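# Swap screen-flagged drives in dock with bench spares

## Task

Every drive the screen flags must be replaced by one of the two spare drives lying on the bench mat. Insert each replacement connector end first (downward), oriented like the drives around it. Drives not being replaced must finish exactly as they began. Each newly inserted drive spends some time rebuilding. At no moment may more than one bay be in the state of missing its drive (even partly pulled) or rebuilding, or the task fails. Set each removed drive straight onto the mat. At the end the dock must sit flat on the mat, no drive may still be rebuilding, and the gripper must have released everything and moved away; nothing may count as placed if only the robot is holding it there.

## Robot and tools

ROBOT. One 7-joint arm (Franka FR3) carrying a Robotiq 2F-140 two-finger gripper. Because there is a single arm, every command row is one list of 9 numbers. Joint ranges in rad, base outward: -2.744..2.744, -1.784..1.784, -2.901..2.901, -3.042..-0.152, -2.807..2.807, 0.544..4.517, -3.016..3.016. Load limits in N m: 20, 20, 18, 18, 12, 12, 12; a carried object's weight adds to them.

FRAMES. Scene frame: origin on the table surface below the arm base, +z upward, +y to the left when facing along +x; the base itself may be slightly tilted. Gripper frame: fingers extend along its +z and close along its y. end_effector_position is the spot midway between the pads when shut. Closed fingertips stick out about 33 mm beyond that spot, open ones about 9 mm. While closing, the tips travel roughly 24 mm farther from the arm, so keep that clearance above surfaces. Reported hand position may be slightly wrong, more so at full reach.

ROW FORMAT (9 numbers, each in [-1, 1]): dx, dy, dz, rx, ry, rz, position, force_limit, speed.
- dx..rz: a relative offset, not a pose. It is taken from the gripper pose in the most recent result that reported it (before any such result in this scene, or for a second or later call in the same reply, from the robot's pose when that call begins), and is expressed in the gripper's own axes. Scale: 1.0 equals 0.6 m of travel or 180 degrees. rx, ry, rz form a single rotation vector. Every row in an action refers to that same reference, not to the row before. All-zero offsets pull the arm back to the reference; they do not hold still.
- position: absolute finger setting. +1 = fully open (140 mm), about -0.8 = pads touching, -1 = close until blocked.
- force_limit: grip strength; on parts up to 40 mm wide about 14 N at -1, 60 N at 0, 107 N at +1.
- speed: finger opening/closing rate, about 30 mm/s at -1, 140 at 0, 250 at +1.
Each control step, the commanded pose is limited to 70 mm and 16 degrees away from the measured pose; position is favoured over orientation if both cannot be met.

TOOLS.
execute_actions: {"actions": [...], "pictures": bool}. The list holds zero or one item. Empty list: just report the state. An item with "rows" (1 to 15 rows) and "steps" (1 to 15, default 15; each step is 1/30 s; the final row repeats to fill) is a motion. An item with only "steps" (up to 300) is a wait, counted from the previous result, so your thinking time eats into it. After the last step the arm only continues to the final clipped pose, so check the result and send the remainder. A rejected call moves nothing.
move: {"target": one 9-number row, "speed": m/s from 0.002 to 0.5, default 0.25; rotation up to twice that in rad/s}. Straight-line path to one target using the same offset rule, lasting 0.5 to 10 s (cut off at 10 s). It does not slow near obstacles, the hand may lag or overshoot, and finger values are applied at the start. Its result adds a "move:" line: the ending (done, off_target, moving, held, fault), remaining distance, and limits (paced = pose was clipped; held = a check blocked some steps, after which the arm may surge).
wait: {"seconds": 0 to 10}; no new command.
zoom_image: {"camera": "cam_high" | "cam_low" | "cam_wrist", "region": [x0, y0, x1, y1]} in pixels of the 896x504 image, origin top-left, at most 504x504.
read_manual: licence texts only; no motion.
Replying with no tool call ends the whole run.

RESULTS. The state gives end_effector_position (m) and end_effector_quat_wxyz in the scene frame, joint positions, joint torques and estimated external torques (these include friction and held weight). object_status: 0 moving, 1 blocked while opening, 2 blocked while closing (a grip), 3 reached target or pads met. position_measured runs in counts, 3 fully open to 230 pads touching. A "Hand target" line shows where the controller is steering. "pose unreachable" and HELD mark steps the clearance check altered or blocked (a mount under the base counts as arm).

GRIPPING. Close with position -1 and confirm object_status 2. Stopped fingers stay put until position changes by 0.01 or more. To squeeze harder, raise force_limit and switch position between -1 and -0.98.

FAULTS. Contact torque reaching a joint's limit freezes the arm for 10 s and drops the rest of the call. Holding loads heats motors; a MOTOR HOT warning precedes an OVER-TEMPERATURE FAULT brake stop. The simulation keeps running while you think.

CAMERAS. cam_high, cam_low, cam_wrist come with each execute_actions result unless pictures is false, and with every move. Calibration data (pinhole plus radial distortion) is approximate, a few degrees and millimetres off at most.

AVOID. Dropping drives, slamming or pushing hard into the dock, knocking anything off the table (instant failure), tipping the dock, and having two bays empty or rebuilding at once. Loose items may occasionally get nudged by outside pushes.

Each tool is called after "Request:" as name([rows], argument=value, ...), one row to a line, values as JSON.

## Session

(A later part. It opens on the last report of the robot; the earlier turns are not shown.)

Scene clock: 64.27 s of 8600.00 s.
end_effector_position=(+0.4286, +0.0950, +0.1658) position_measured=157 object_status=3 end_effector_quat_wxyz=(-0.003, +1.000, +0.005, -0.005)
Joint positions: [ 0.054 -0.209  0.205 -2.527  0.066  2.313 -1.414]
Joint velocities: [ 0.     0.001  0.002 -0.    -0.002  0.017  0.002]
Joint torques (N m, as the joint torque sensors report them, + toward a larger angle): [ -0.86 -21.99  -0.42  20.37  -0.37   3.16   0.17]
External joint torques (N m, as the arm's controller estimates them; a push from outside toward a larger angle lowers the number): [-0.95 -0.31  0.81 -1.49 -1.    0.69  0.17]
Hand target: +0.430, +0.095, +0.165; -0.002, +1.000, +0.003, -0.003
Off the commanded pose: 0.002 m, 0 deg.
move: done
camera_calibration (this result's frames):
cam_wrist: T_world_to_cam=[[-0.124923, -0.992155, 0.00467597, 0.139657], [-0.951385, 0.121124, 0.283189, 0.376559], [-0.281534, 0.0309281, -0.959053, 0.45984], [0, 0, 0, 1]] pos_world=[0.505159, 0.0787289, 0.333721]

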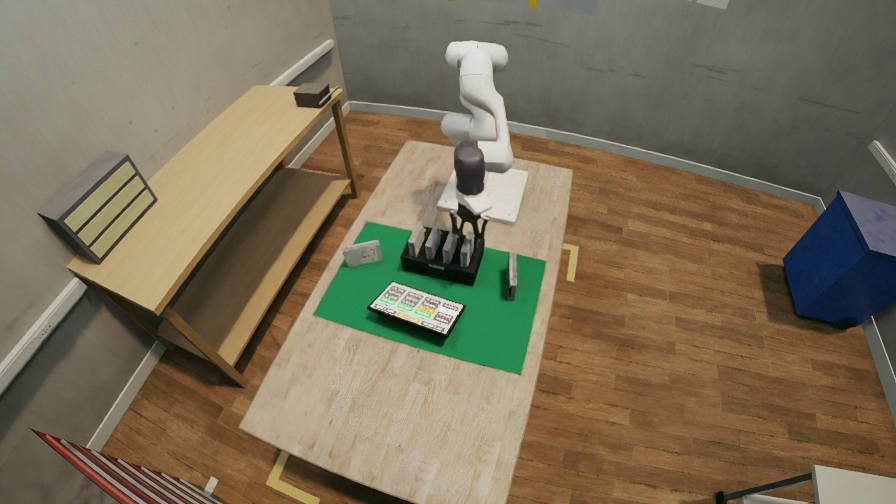

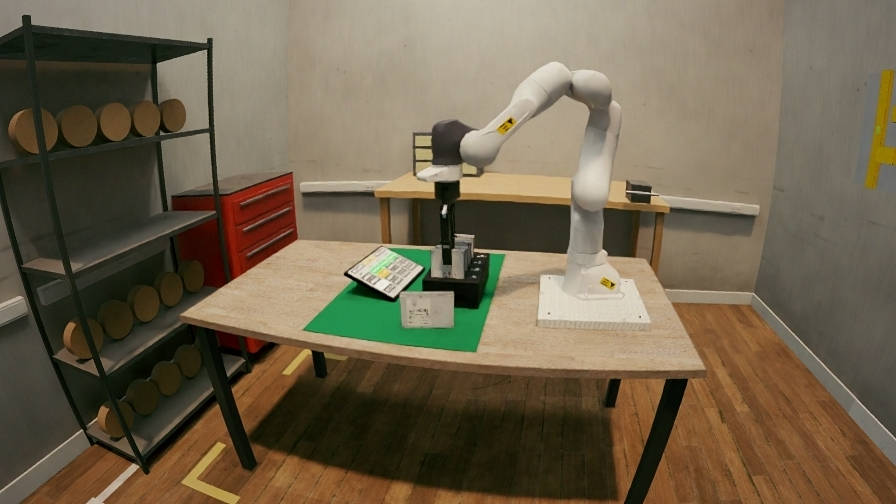

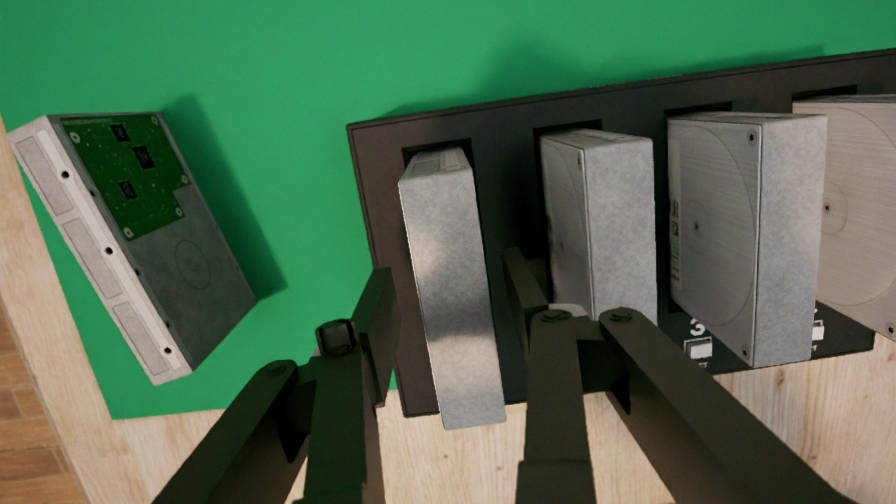

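Request:
move(target=[0,0.003,0,0,0,0,-1,0.2,-0.7], speed=0.02)

Request:
move(target=[0,0,-0.17,0,0,0,-1,0.2,-0.7], speed=0.04)

Scene clock: 68.27 s of 8600.00 s.
end_effector_position=(+0.4296, +0.0946, +0.1661) position_measured=195 object_status=2 end_effector_quat_wxyz=(-0.003, +1.000, +0.004, -0.004)
Joint positions: [ 0.054 -0.209  0.205 -2.527  0.066  2.316 -1.413]
Joint velocities: [-0.001 -0.001  0.001  0.001  0.     0.     0.002]
Joint torques (N m, as the joint torque sensors report them, + toward a larger angle): [ -1.53 -23.2   -3.61  20.21   0.53   2.04  -0.67]
External joint torques (N m, as the arm's controller estimates them; a push from outside toward a larger angle lowers the number): [-1.58 -1.32 -2.33 -1.82 -0.1  -0.48 -0.67]
Hand target: +0.429, +0.093, +0.166; -0.003, +1.000, +0.005, -0.005
Off the commanded pose: 0.002 m, 0 deg.
move: done
camera_calibration (this result's frames):
cam_wrist: T_world_to_cam=[[-0.126732, -0.991929, 0.0039676, 0.14023], [-0.952006, 0.122753, 0.280387, 0.378087], [-0.278611, 0.0317568, -0.959879, 0.459211], [0, 0, 0, 1]] pos_world=[0.505653, 0.0781037, 0.33422]

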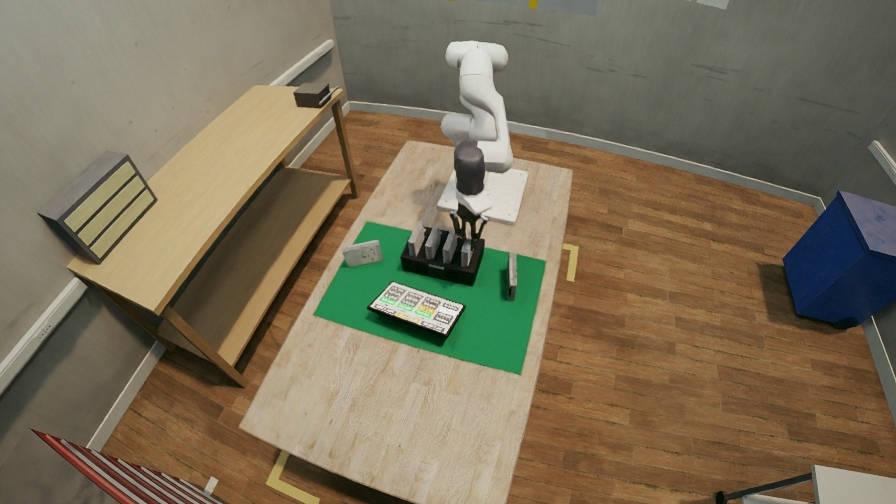

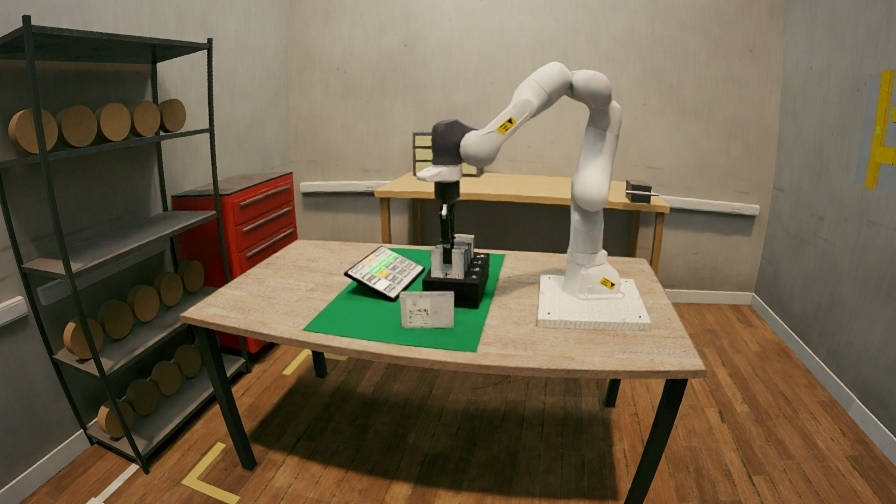

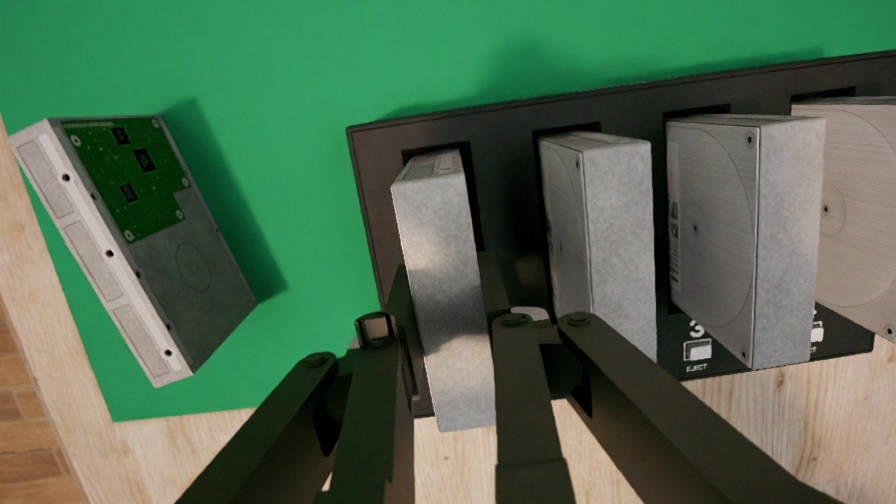

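Scene clock: 71.23 s of 8600.00 s.
end_effector_position=(+0.4294, +0.0958, +0.2643) position_measured=195 object_status=2 end_effector_quat_wxyz=(-0.003, +1.000, +0.003, -0.007)
Joint positions: [ 0.054 -0.335  0.192 -2.376  0.078  2.034 -1.422]
Joint velocities: [-0.001  0.     0.001  0.001 -0.    -0.01  -0.   ]
Joint torques (N m, as the joint torque sensors report them, + toward a larger angle): [  0.18 -23.01  -3.29  25.55   1.64   2.27  -0.66]
External joint torques (N m, as the arm's controller estimates them; a push from outside toward a larger angle lowers the number): [ 0.11 -3.54 -1.26  1.5   0.85 -0.24 -0.66]
Hand target: +0.431, +0.096, +0.268; -0.005, +1.000, +0.006, -0.004
Off the commanded pose: 0.004 m, 0 deg.
move: off_target
camera_calibration (this result's frames):
cam_wrist: T_world_to_cam=[[-0.127106, -0.991874, 0.00542263, 0.140741], [-0.950307, 0.123342, 0.285837, 0.347907], [-0.284183, 0.0311785, -0.958263, 0.555395], [0, 0, 0, 1]] pos_world=[0.506341, 0.0793698, 0.432007]

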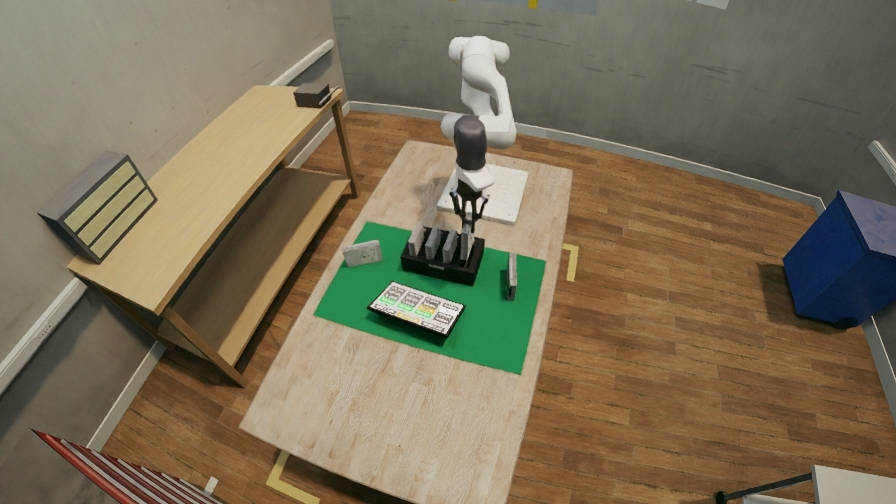

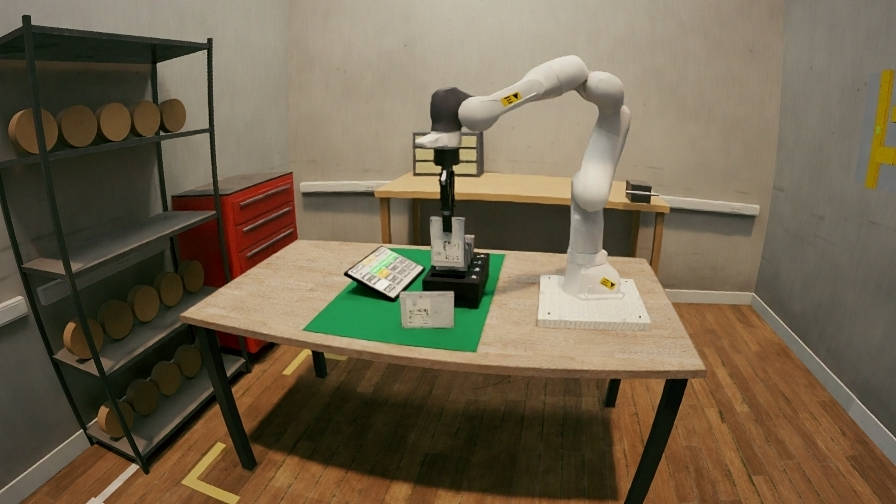

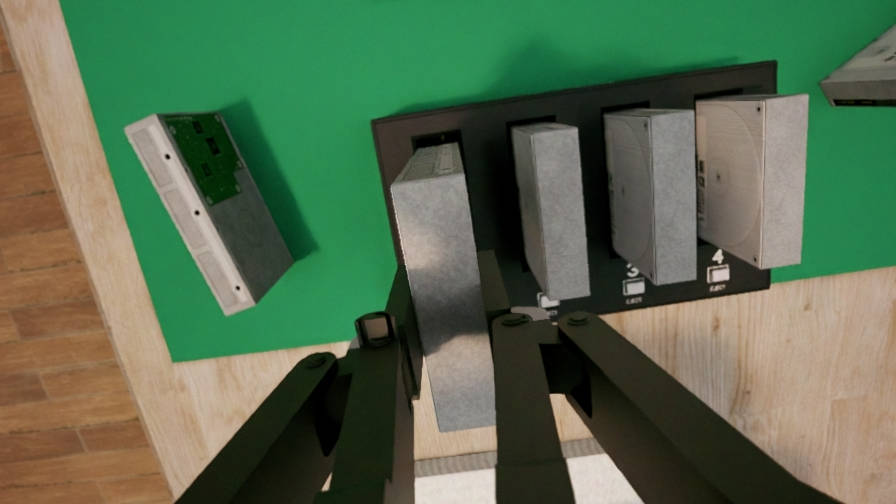

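Request:
move(target=[0.37,-0.26,0.0,0,0,0.5,-1,0.2,-0.7], speed=0.25)

Request:
move(target=[0,0,0.17,0,0,0,-1,0.2,-0.7], speed=0.08)

Request:
zoom_image(camera="cam_low", region=[280, 200, 480, 350])

Scene clock: 86.00 s of 8600.00 s.
end_effector_position=(+0.6490, +0.2507, +0.2524) position_measured=195 object_status=2 end_effector_quat_wxyz=(+0.010, +0.716, -0.698, -0.006)
Joint positions: [ 0.312  0.498  0.135 -1.357 -0.066  1.829  0.378]
Joint velocities: [-0.     0.     0.001 -0.001  0.001 -0.004  0.027]
Joint torques (N m, as the joint torque sensors report them, + toward a larger angle): [  0.66 -52.08   1.67  26.45   1.5    2.21   0.1 ]
External joint torques (N m, as the arm's controller estimates them; a push from outside toward a larger angle lowers the number): [ 0.51 -4.85 -0.78  2.22  0.74 -0.21  0.1 ]
Hand target: +0.650, +0.252, +0.257; +0.006, +0.711, -0.703, -0.005
Off the commanded pose: 0.010 m, 1 deg.
move: off_target
camera_calibration (this result's frames):
cam_wrist: T_world_to_cam=[[-0.993691, 0.1079, 0.0305798, 0.602736], [0.112147, 0.957888, 0.264337, -0.352401], [-0.000769972, 0.266099, -0.963945, 0.360179], [0, 0, 0, 1]] pos_world=[0.638732, 0.176681, 0.421914]

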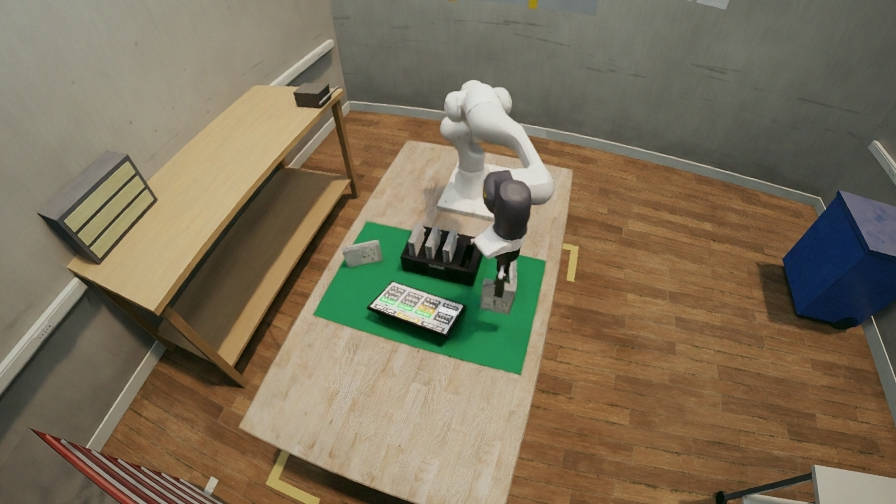

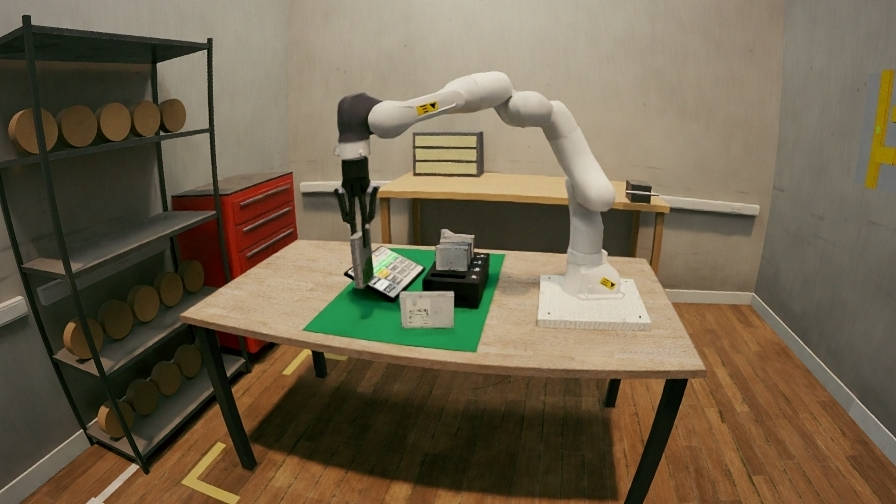

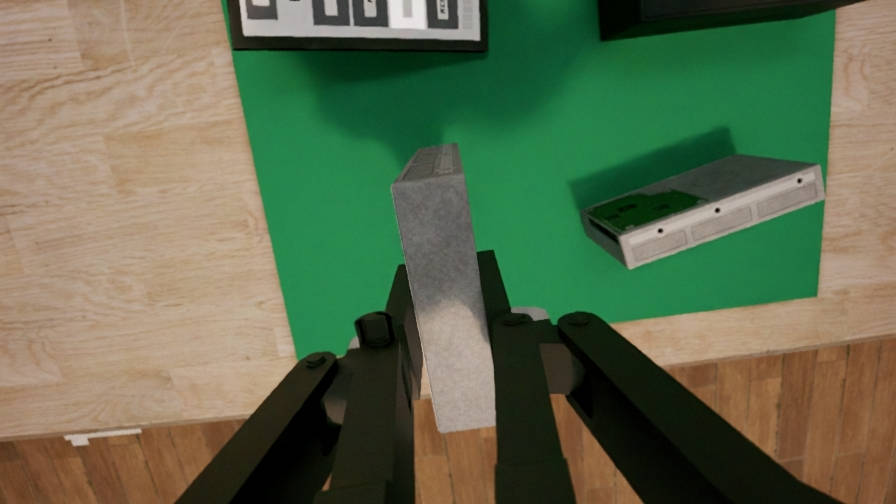

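Scene clock: 87.80 s of 8600.00 s.
end_effector_position=(+0.6415, +0.2474, +0.1442) position_measured=195 object_status=2 end_effector_quat_wxyz=(+0.017, +0.717, -0.697, -0.011)
Joint positions: [ 0.312  0.562  0.124 -1.531 -0.071  2.05   0.379]
Joint velocities: [ 0.    -0.    -0.002 -0.    -0.001  0.01  -0.001]
Joint torques (N m, as the joint torque sensors report them, + toward a larger angle): [  0.24 -54.28   1.27  23.65  -0.2    3.41   0.13]
External joint torques (N m, as the arm's controller estimates them; a push from outside toward a larger angle lowers the number): [-0.06 -6.07 -1.49  0.14 -0.9   1.04  0.13]
Hand target: +0.647, +0.248, +0.150; +0.010, +0.715, -0.699, -0.005
Off the commanded pose: 0.009 m, 1 deg.
move: off_target
camera_calibration (this result's frames):
cam_wrist: T_world_to_cam=[[-0.993328, 0.105196, 0.0472558, 0.596987], [0.113894, 0.959173, 0.258872, -0.32046], [-0.0180942, 0.262527, -0.964755, 0.268862], [0, 0, 0, 1]] pos_world=[0.634367, 0.173993, 0.314133]

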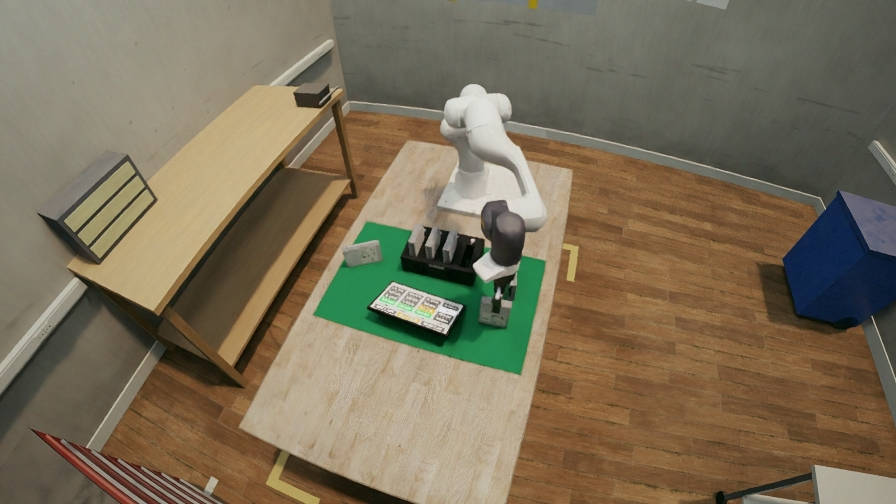

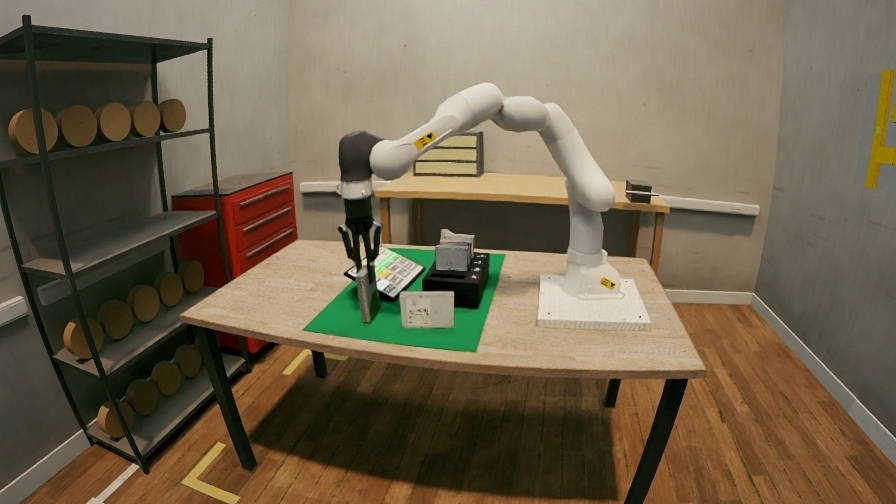

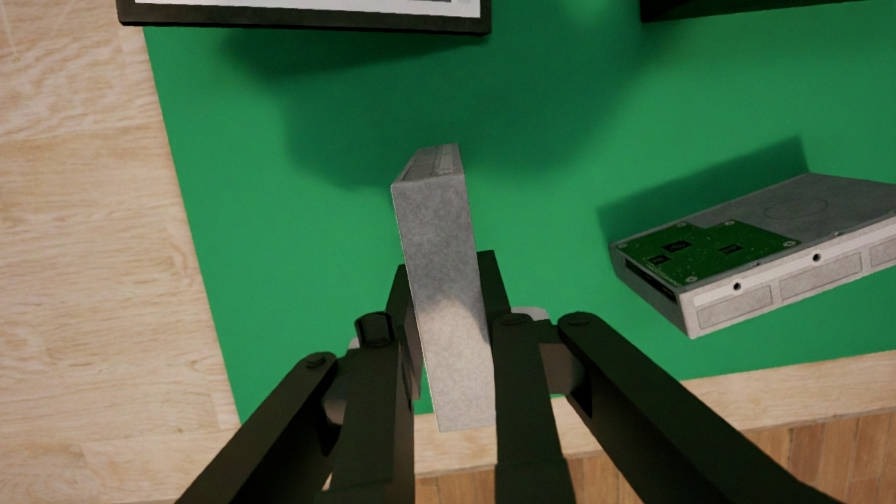

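Region (280, 200, 480, 350) of cam_low's 896x504 image, scaled by 2.520, with more detail than that image has; it fills the top 378 rows of this view, and the rest is white.

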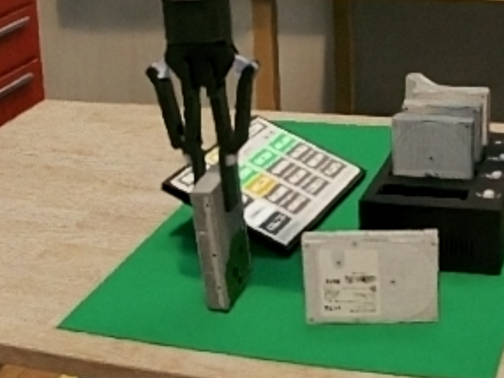

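Request:
move(target=[0,-0.006,0.004,0.016,0,0,-1,0.2,-0.7], speed=0.01)

Scene clock: 95.87 s of 8600.00 s.
end_effector_position=(+0.6392, +0.2474, +0.1410) position_measured=195 object_status=2 end_effector_quat_wxyz=(+0.006, +0.721, -0.693, +0.001)
Joint positions: [ 0.319  0.529  0.118 -1.599 -0.081  2.116  0.381]
Joint velocities: [ 0.003  0.    -0.004 -0.002 -0.     0.011  0.003]
Joint torques (N m, as the joint torque sensors report them, + toward a larger angle): [ -0.19 -48.81   0.53  22.78  -0.61   4.84   0.26]
External joint torques (N m, as the arm's controller estimates them; a push from outside toward a larger angle lowers the number): [-0.11 -1.57 -1.74 -0.62 -1.27  2.4   0.26]
Hand target: +0.645, +0.247, +0.142; -0.001, +0.717, -0.697, +0.007
Off the commanded pose: 0.006 m, 1 deg.
move: off_target
camera_calibration (this result's frames):
cam_wrist: T_world_to_cam=[[-0.995308, 0.095645, 0.0146585, 0.603083], [0.0961341, 0.960212, 0.262204, -0.308708], [0.0110032, 0.262382, -0.964901, 0.247216], [0, 0, 0, 1]] pos_world=[0.62721, 0.173878, 0.310644]

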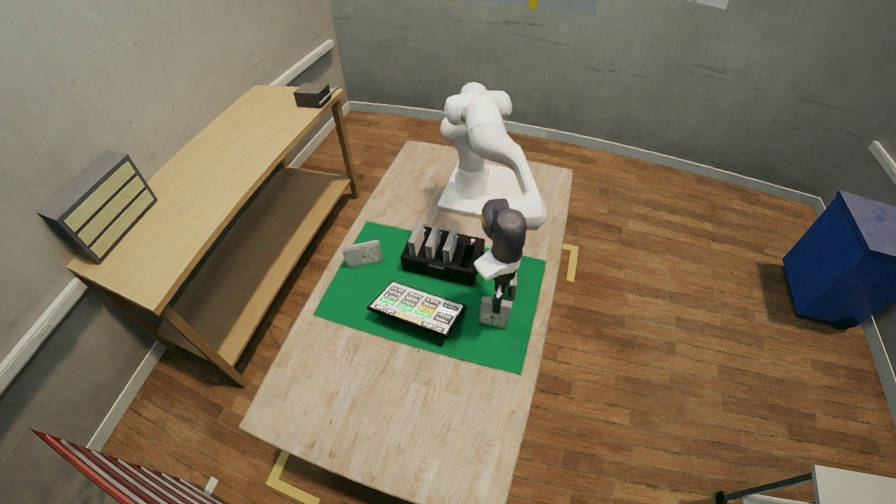

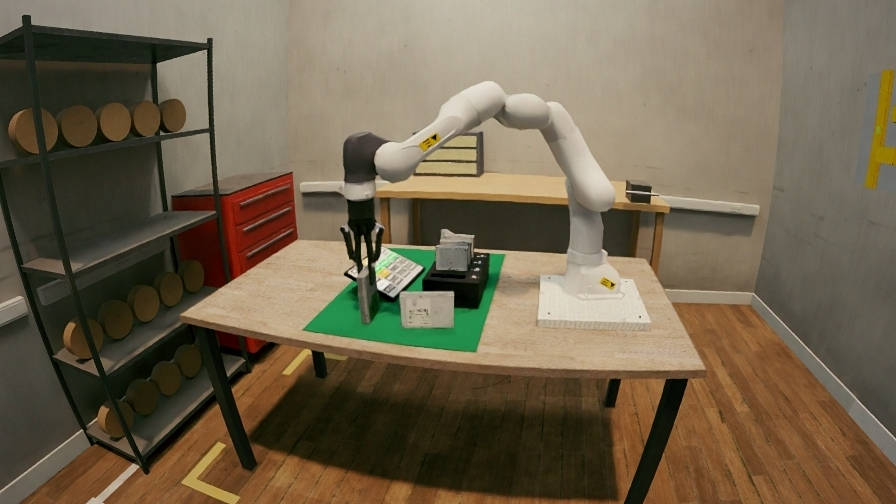

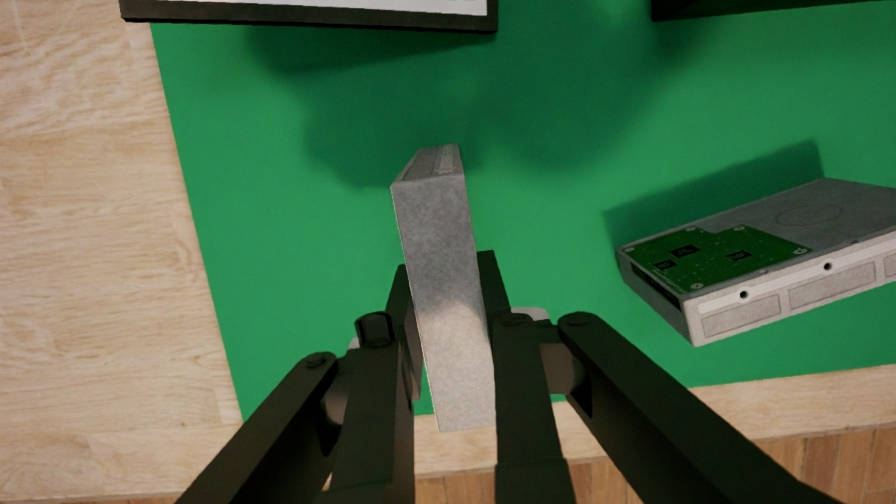

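Request:
move(target=[0,0,0,0,0,0,0,0.2,-0.5])

Request:
move(target=[0,0,-0.14,0,0,0,0,0.2,-0.5], speed=0.12)

Request:
move(target=[-0.038,0.38,0,0,0,-0.567,0,0.2,-0.5], speed=0.3)

Request:
move(target=[0,0,0.08,0,0.25,0,0,0.2,-0.5], speed=0.2)

Scene clock: 106.87 s of 8600.00 s.
end_effector_position=(+0.6396, +0.2475, +0.1410) position_measured=129 object_status=0 end_effector_quat_wxyz=(+0.005, +0.720, -0.694, +0.002)
Joint positions: [ 0.319  0.529  0.118 -1.6   -0.081  2.118  0.382]
Joint velocities: [-0.     0.001 -0.     0.002 -0.001 -0.001  0.001]
Joint torques (N m, as the joint torque sensors report them, + toward a larger angle): [ -0.41 -49.27   2.26  23.43   0.67   2.22  -0.38]
External joint torques (N m, as the arm's controller estimates them; a push from outside toward a larger angle lowers the number): [-0.48 -1.98 -0.12 -0.01  0.   -0.24 -0.38]
Hand target: +0.639, +0.247, +0.141; +0.006, +0.721, -0.693, +0.001
Off the commanded pose: 0.000 m, 0 deg.
move: done
camera_calibration (this result's frames):
cam_wrist: T_world_to_cam=[[-0.995258, 0.0963916, 0.0130304, 0.603521], [0.0964209, 0.96005, 0.262693, -0.309033], [0.0128116, 0.262704, -0.964791, 0.245882], [0, 0, 0, 1]] pos_world=[0.627306, 0.173918, 0.310542]

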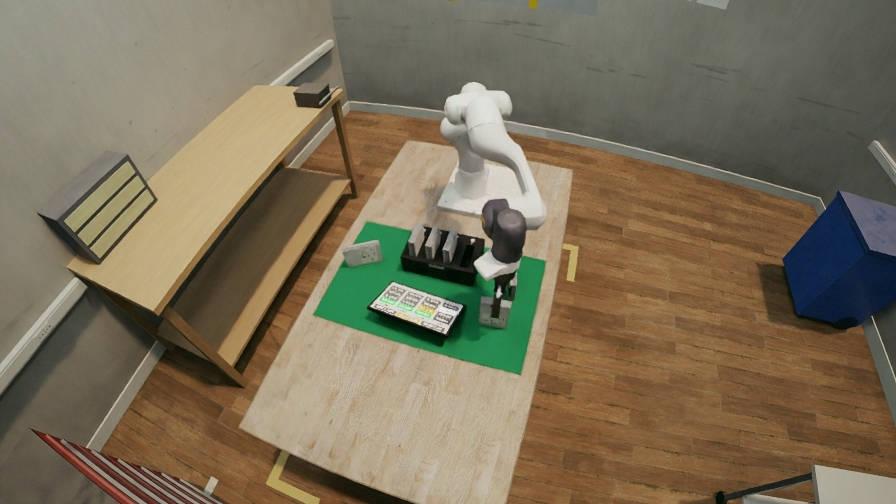

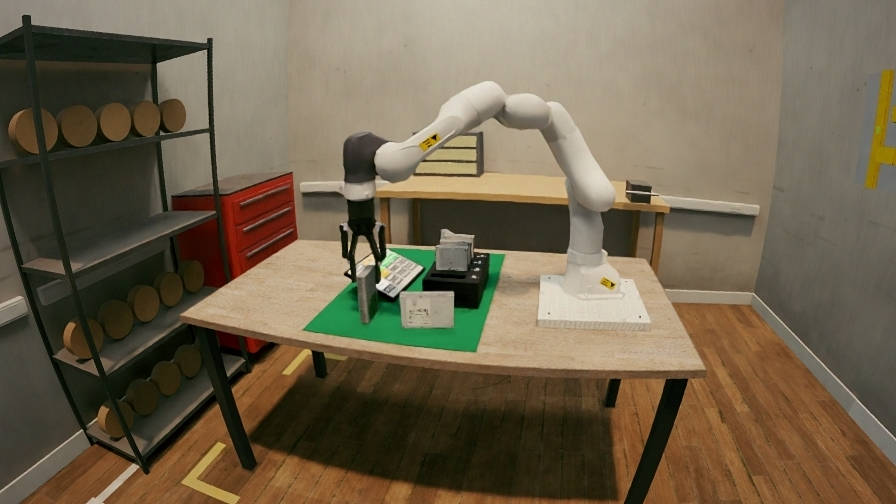

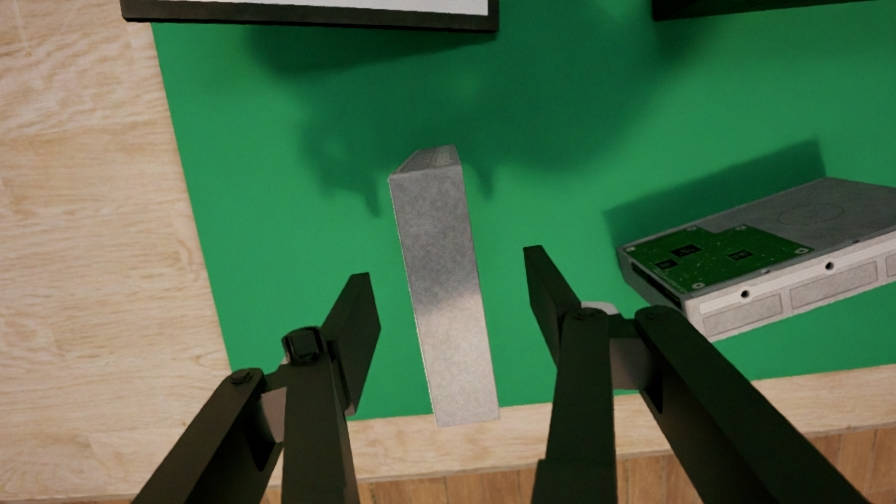

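Scene clock: 108.17 s of 8600.00 s.
end_effector_position=(+0.6422, +0.2486, +0.2260) position_measured=129 object_status=3 end_effector_quat_wxyz=(+0.002, +0.719, -0.695, +0.004)
Joint positions: [ 0.319  0.458  0.124 -1.49  -0.072  1.944  0.38 ]
Joint velocities: [ 0.    -0.001  0.002 -0.     0.001 -0.01   0.   ]
Joint torques (N m, as the joint torque sensors report them, + toward a larger angle): [ -0.29 -47.75   4.11  24.54   1.58   1.81  -0.74]
External joint torques (N m, as the arm's controller estimates them; a push from outside toward a larger angle lowers the number): [-0.42 -1.4   1.93  0.21  0.86 -0.67 -0.75]
Hand target: +0.640, +0.250, +0.225; +0.004, +0.721, -0.693, +0.001
Off the commanded pose: 0.002 m, 0 deg.
move: done
camera_calibration (this result's frames):
cam_wrist: T_world_to_cam=[[-0.994832, 0.101334, 0.00631459, 0.604888], [0.0994084, 0.959505, 0.263567, -0.334674], [0.0206494, 0.262833, -0.96462, 0.322431], [0, 0, 0, 1]] pos_world=[0.628374, 0.17508, 0.395413]

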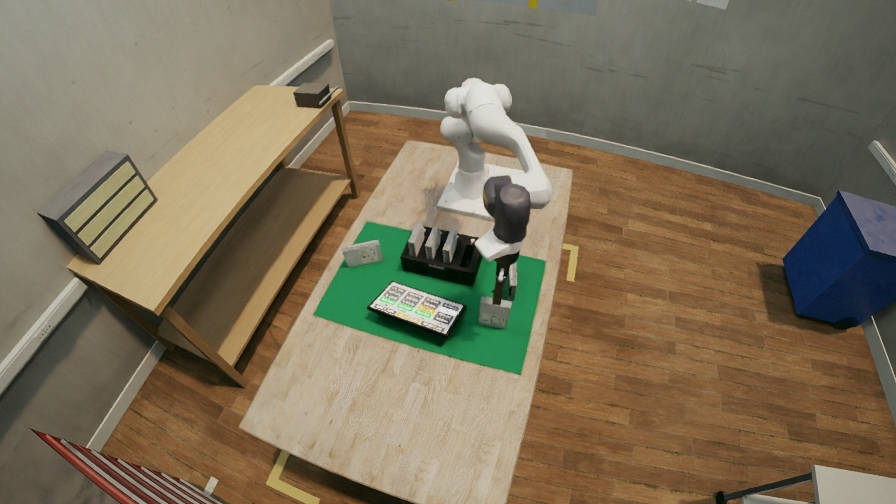

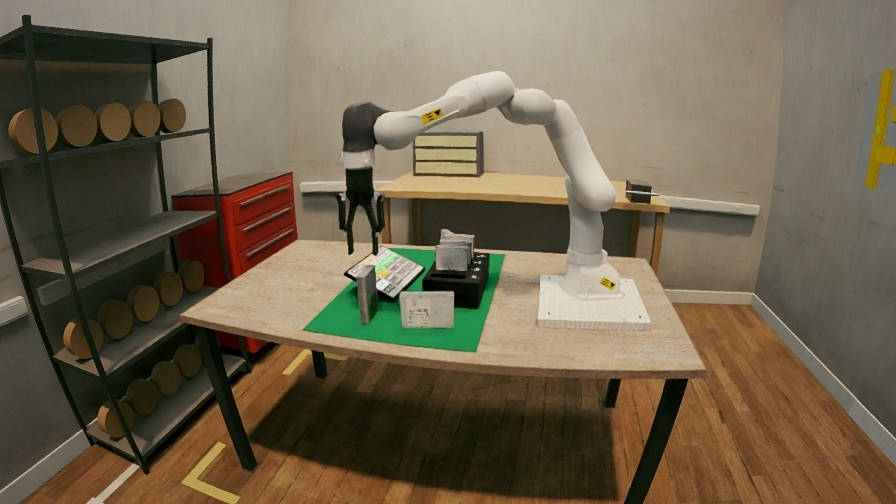

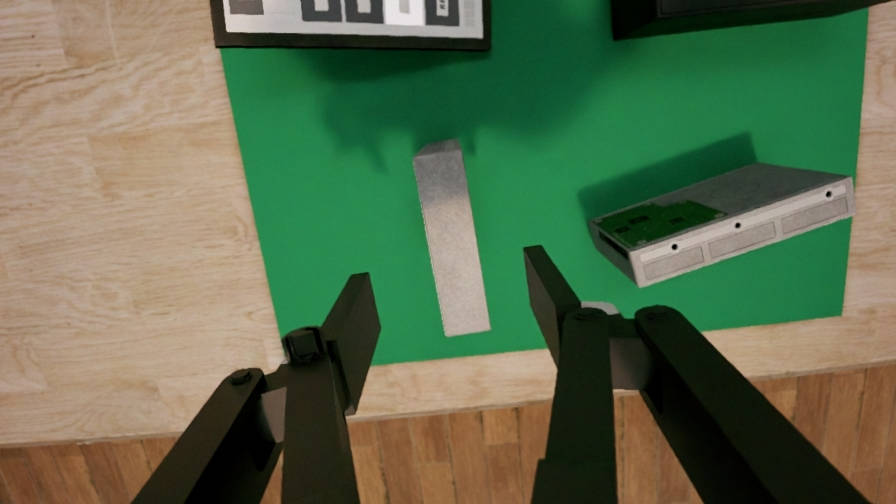

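Scene clock: 112.20 s of 8600.00 s.
end_effector_position=(+0.4129, +0.2649, +0.2257) position_measured=129 object_status=3 end_effector_quat_wxyz=(+0.004, +0.994, +0.113, -0.002)
Joint positions: [ 0.259 -0.148  0.352 -2.287  0.05   2.141 -1.262]
Joint velocities: [ 0.001  0.    -0.001 -0.     0.002  0.001 -0.031]
Joint torques (N m, as the joint torque sensors report them, + toward a larger angle): [ -0.19 -25.48  -3.71  21.19   1.61   3.07  -0.61]
External joint torques (N m, as the arm's controller estimates them; a push from outside toward a larger angle lowers the number): [-0.33 -1.4  -2.24 -2.26  0.89  0.55 -0.61]
Hand target: +0.414, +0.266, +0.226; +0.002, +0.993, +0.120, -0.000
Off the commanded pose: 0.001 m, 1 deg.
move: done
camera_calibration (this result's frames):
cam_wrist: T_world_to_cam=[[0.0918555, -0.995599, 0.0185901, 0.214175], [-0.957633, -0.0832046, 0.27571, 0.382522], [-0.272949, -0.0431279, -0.961061, 0.524079], [0, 0, 0, 1]] pos_world=[0.48969, 0.267663, 0.394226]

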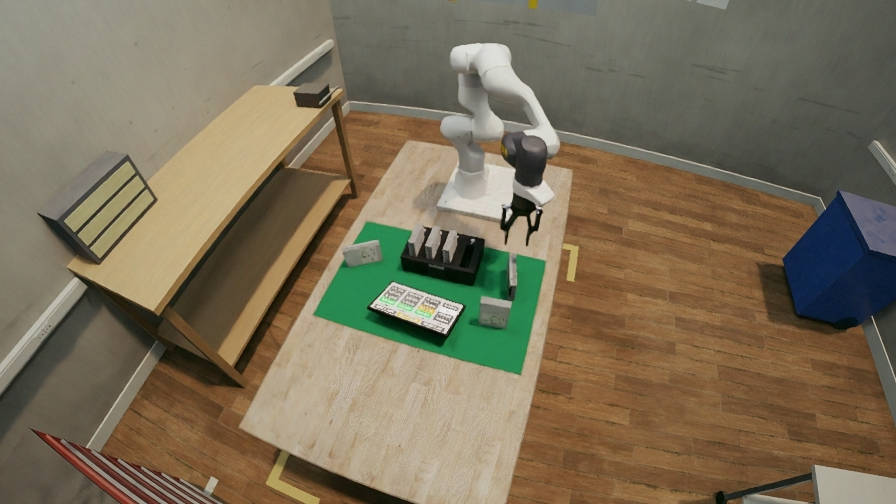

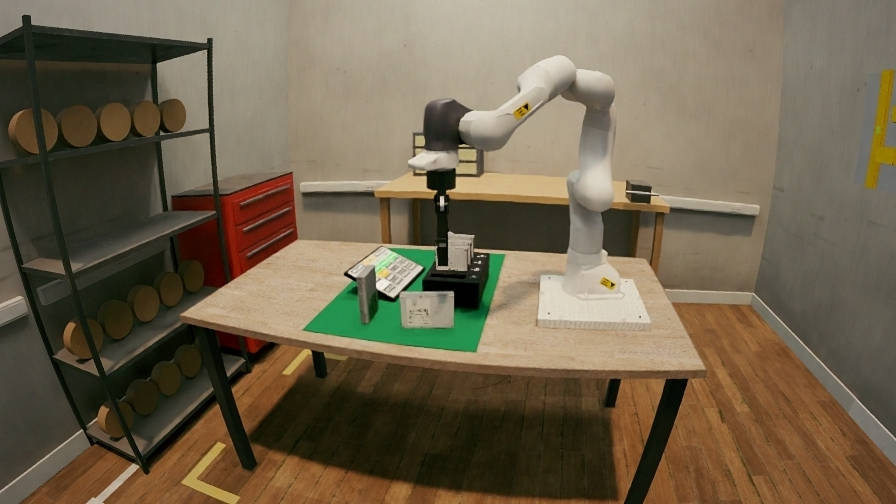

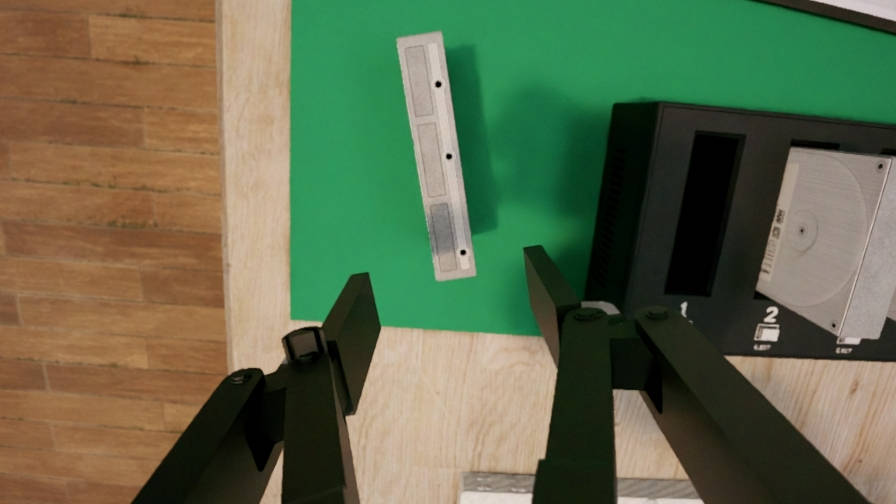

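Scene clock: 115.03 s of 8600.00 s.
end_effector_position=(+0.4139, +0.2615, +0.1813) position_measured=129 object_status=3 end_effector_quat_wxyz=(-0.033, +0.917, +0.111, +0.381)
Joint positions: [-0.264 -0.531  1.145 -3.018  0.055  3.417 -0.932]
Joint velocities: [-0.001 -0.001  0.008 -0.002  0.021  0.014  0.007]
Joint torques (N m, as the joint torque sensors report them, + toward a larger angle): [-0.95 -0.55 -8.04 13.11  2.61  3.66  0.19]
External joint torques (N m, as the arm's controller estimates them; a push from outside toward a larger angle lowers the number): [-1.01 -0.66  1.04 -1.53  0.95  0.53  0.17]
Hand target: +0.415, +0.261, +0.183; -0.036, +0.917, +0.105, +0.383
Off the commanded pose: 0.005 m, 1 deg.
move: off_target
camera_calibration (this result's frames):
cam_wrist: T_world_to_cam=[[0.128202, -0.989735, -0.0631538, 0.20984], [-0.871626, -0.0820673, -0.483252, 0.497068], [0.473109, 0.117, -0.8732, 0.114962], [0, 0, 0, 1]] pos_world=[0.351966, 0.235028, 0.353847]

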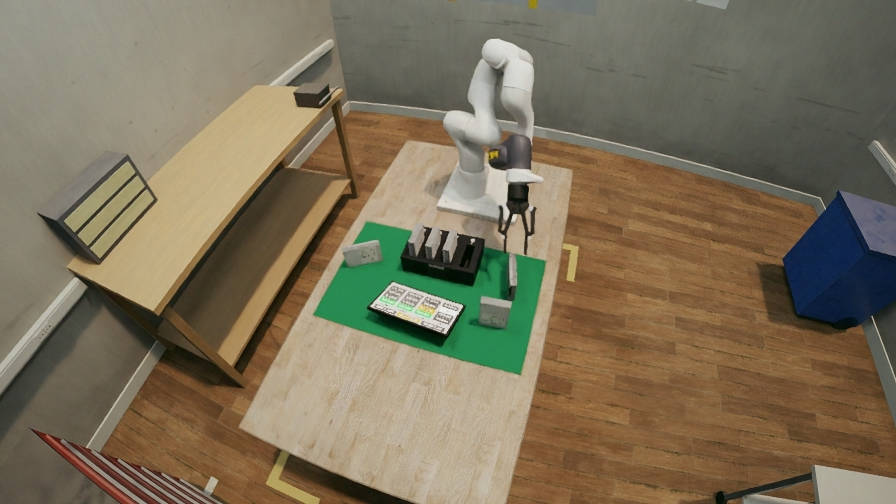

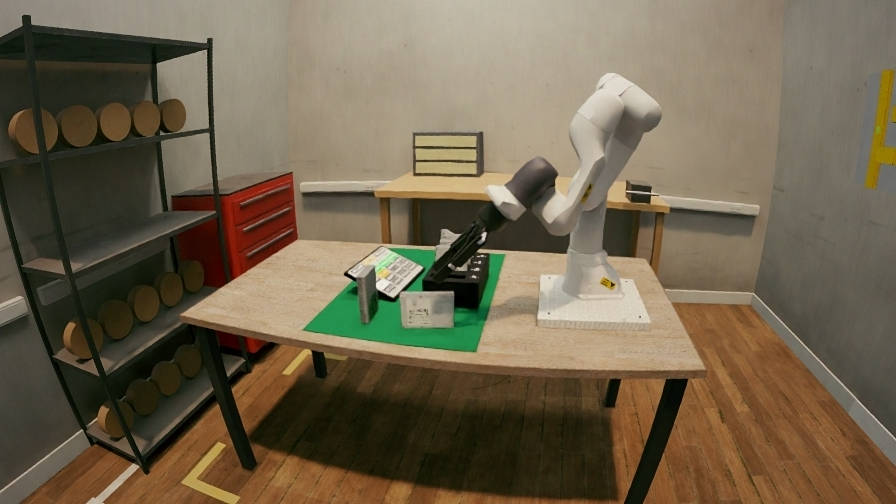

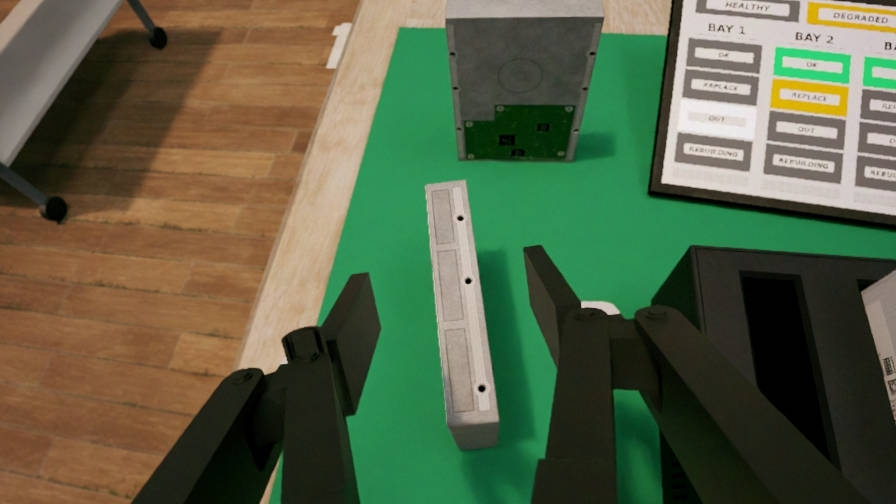

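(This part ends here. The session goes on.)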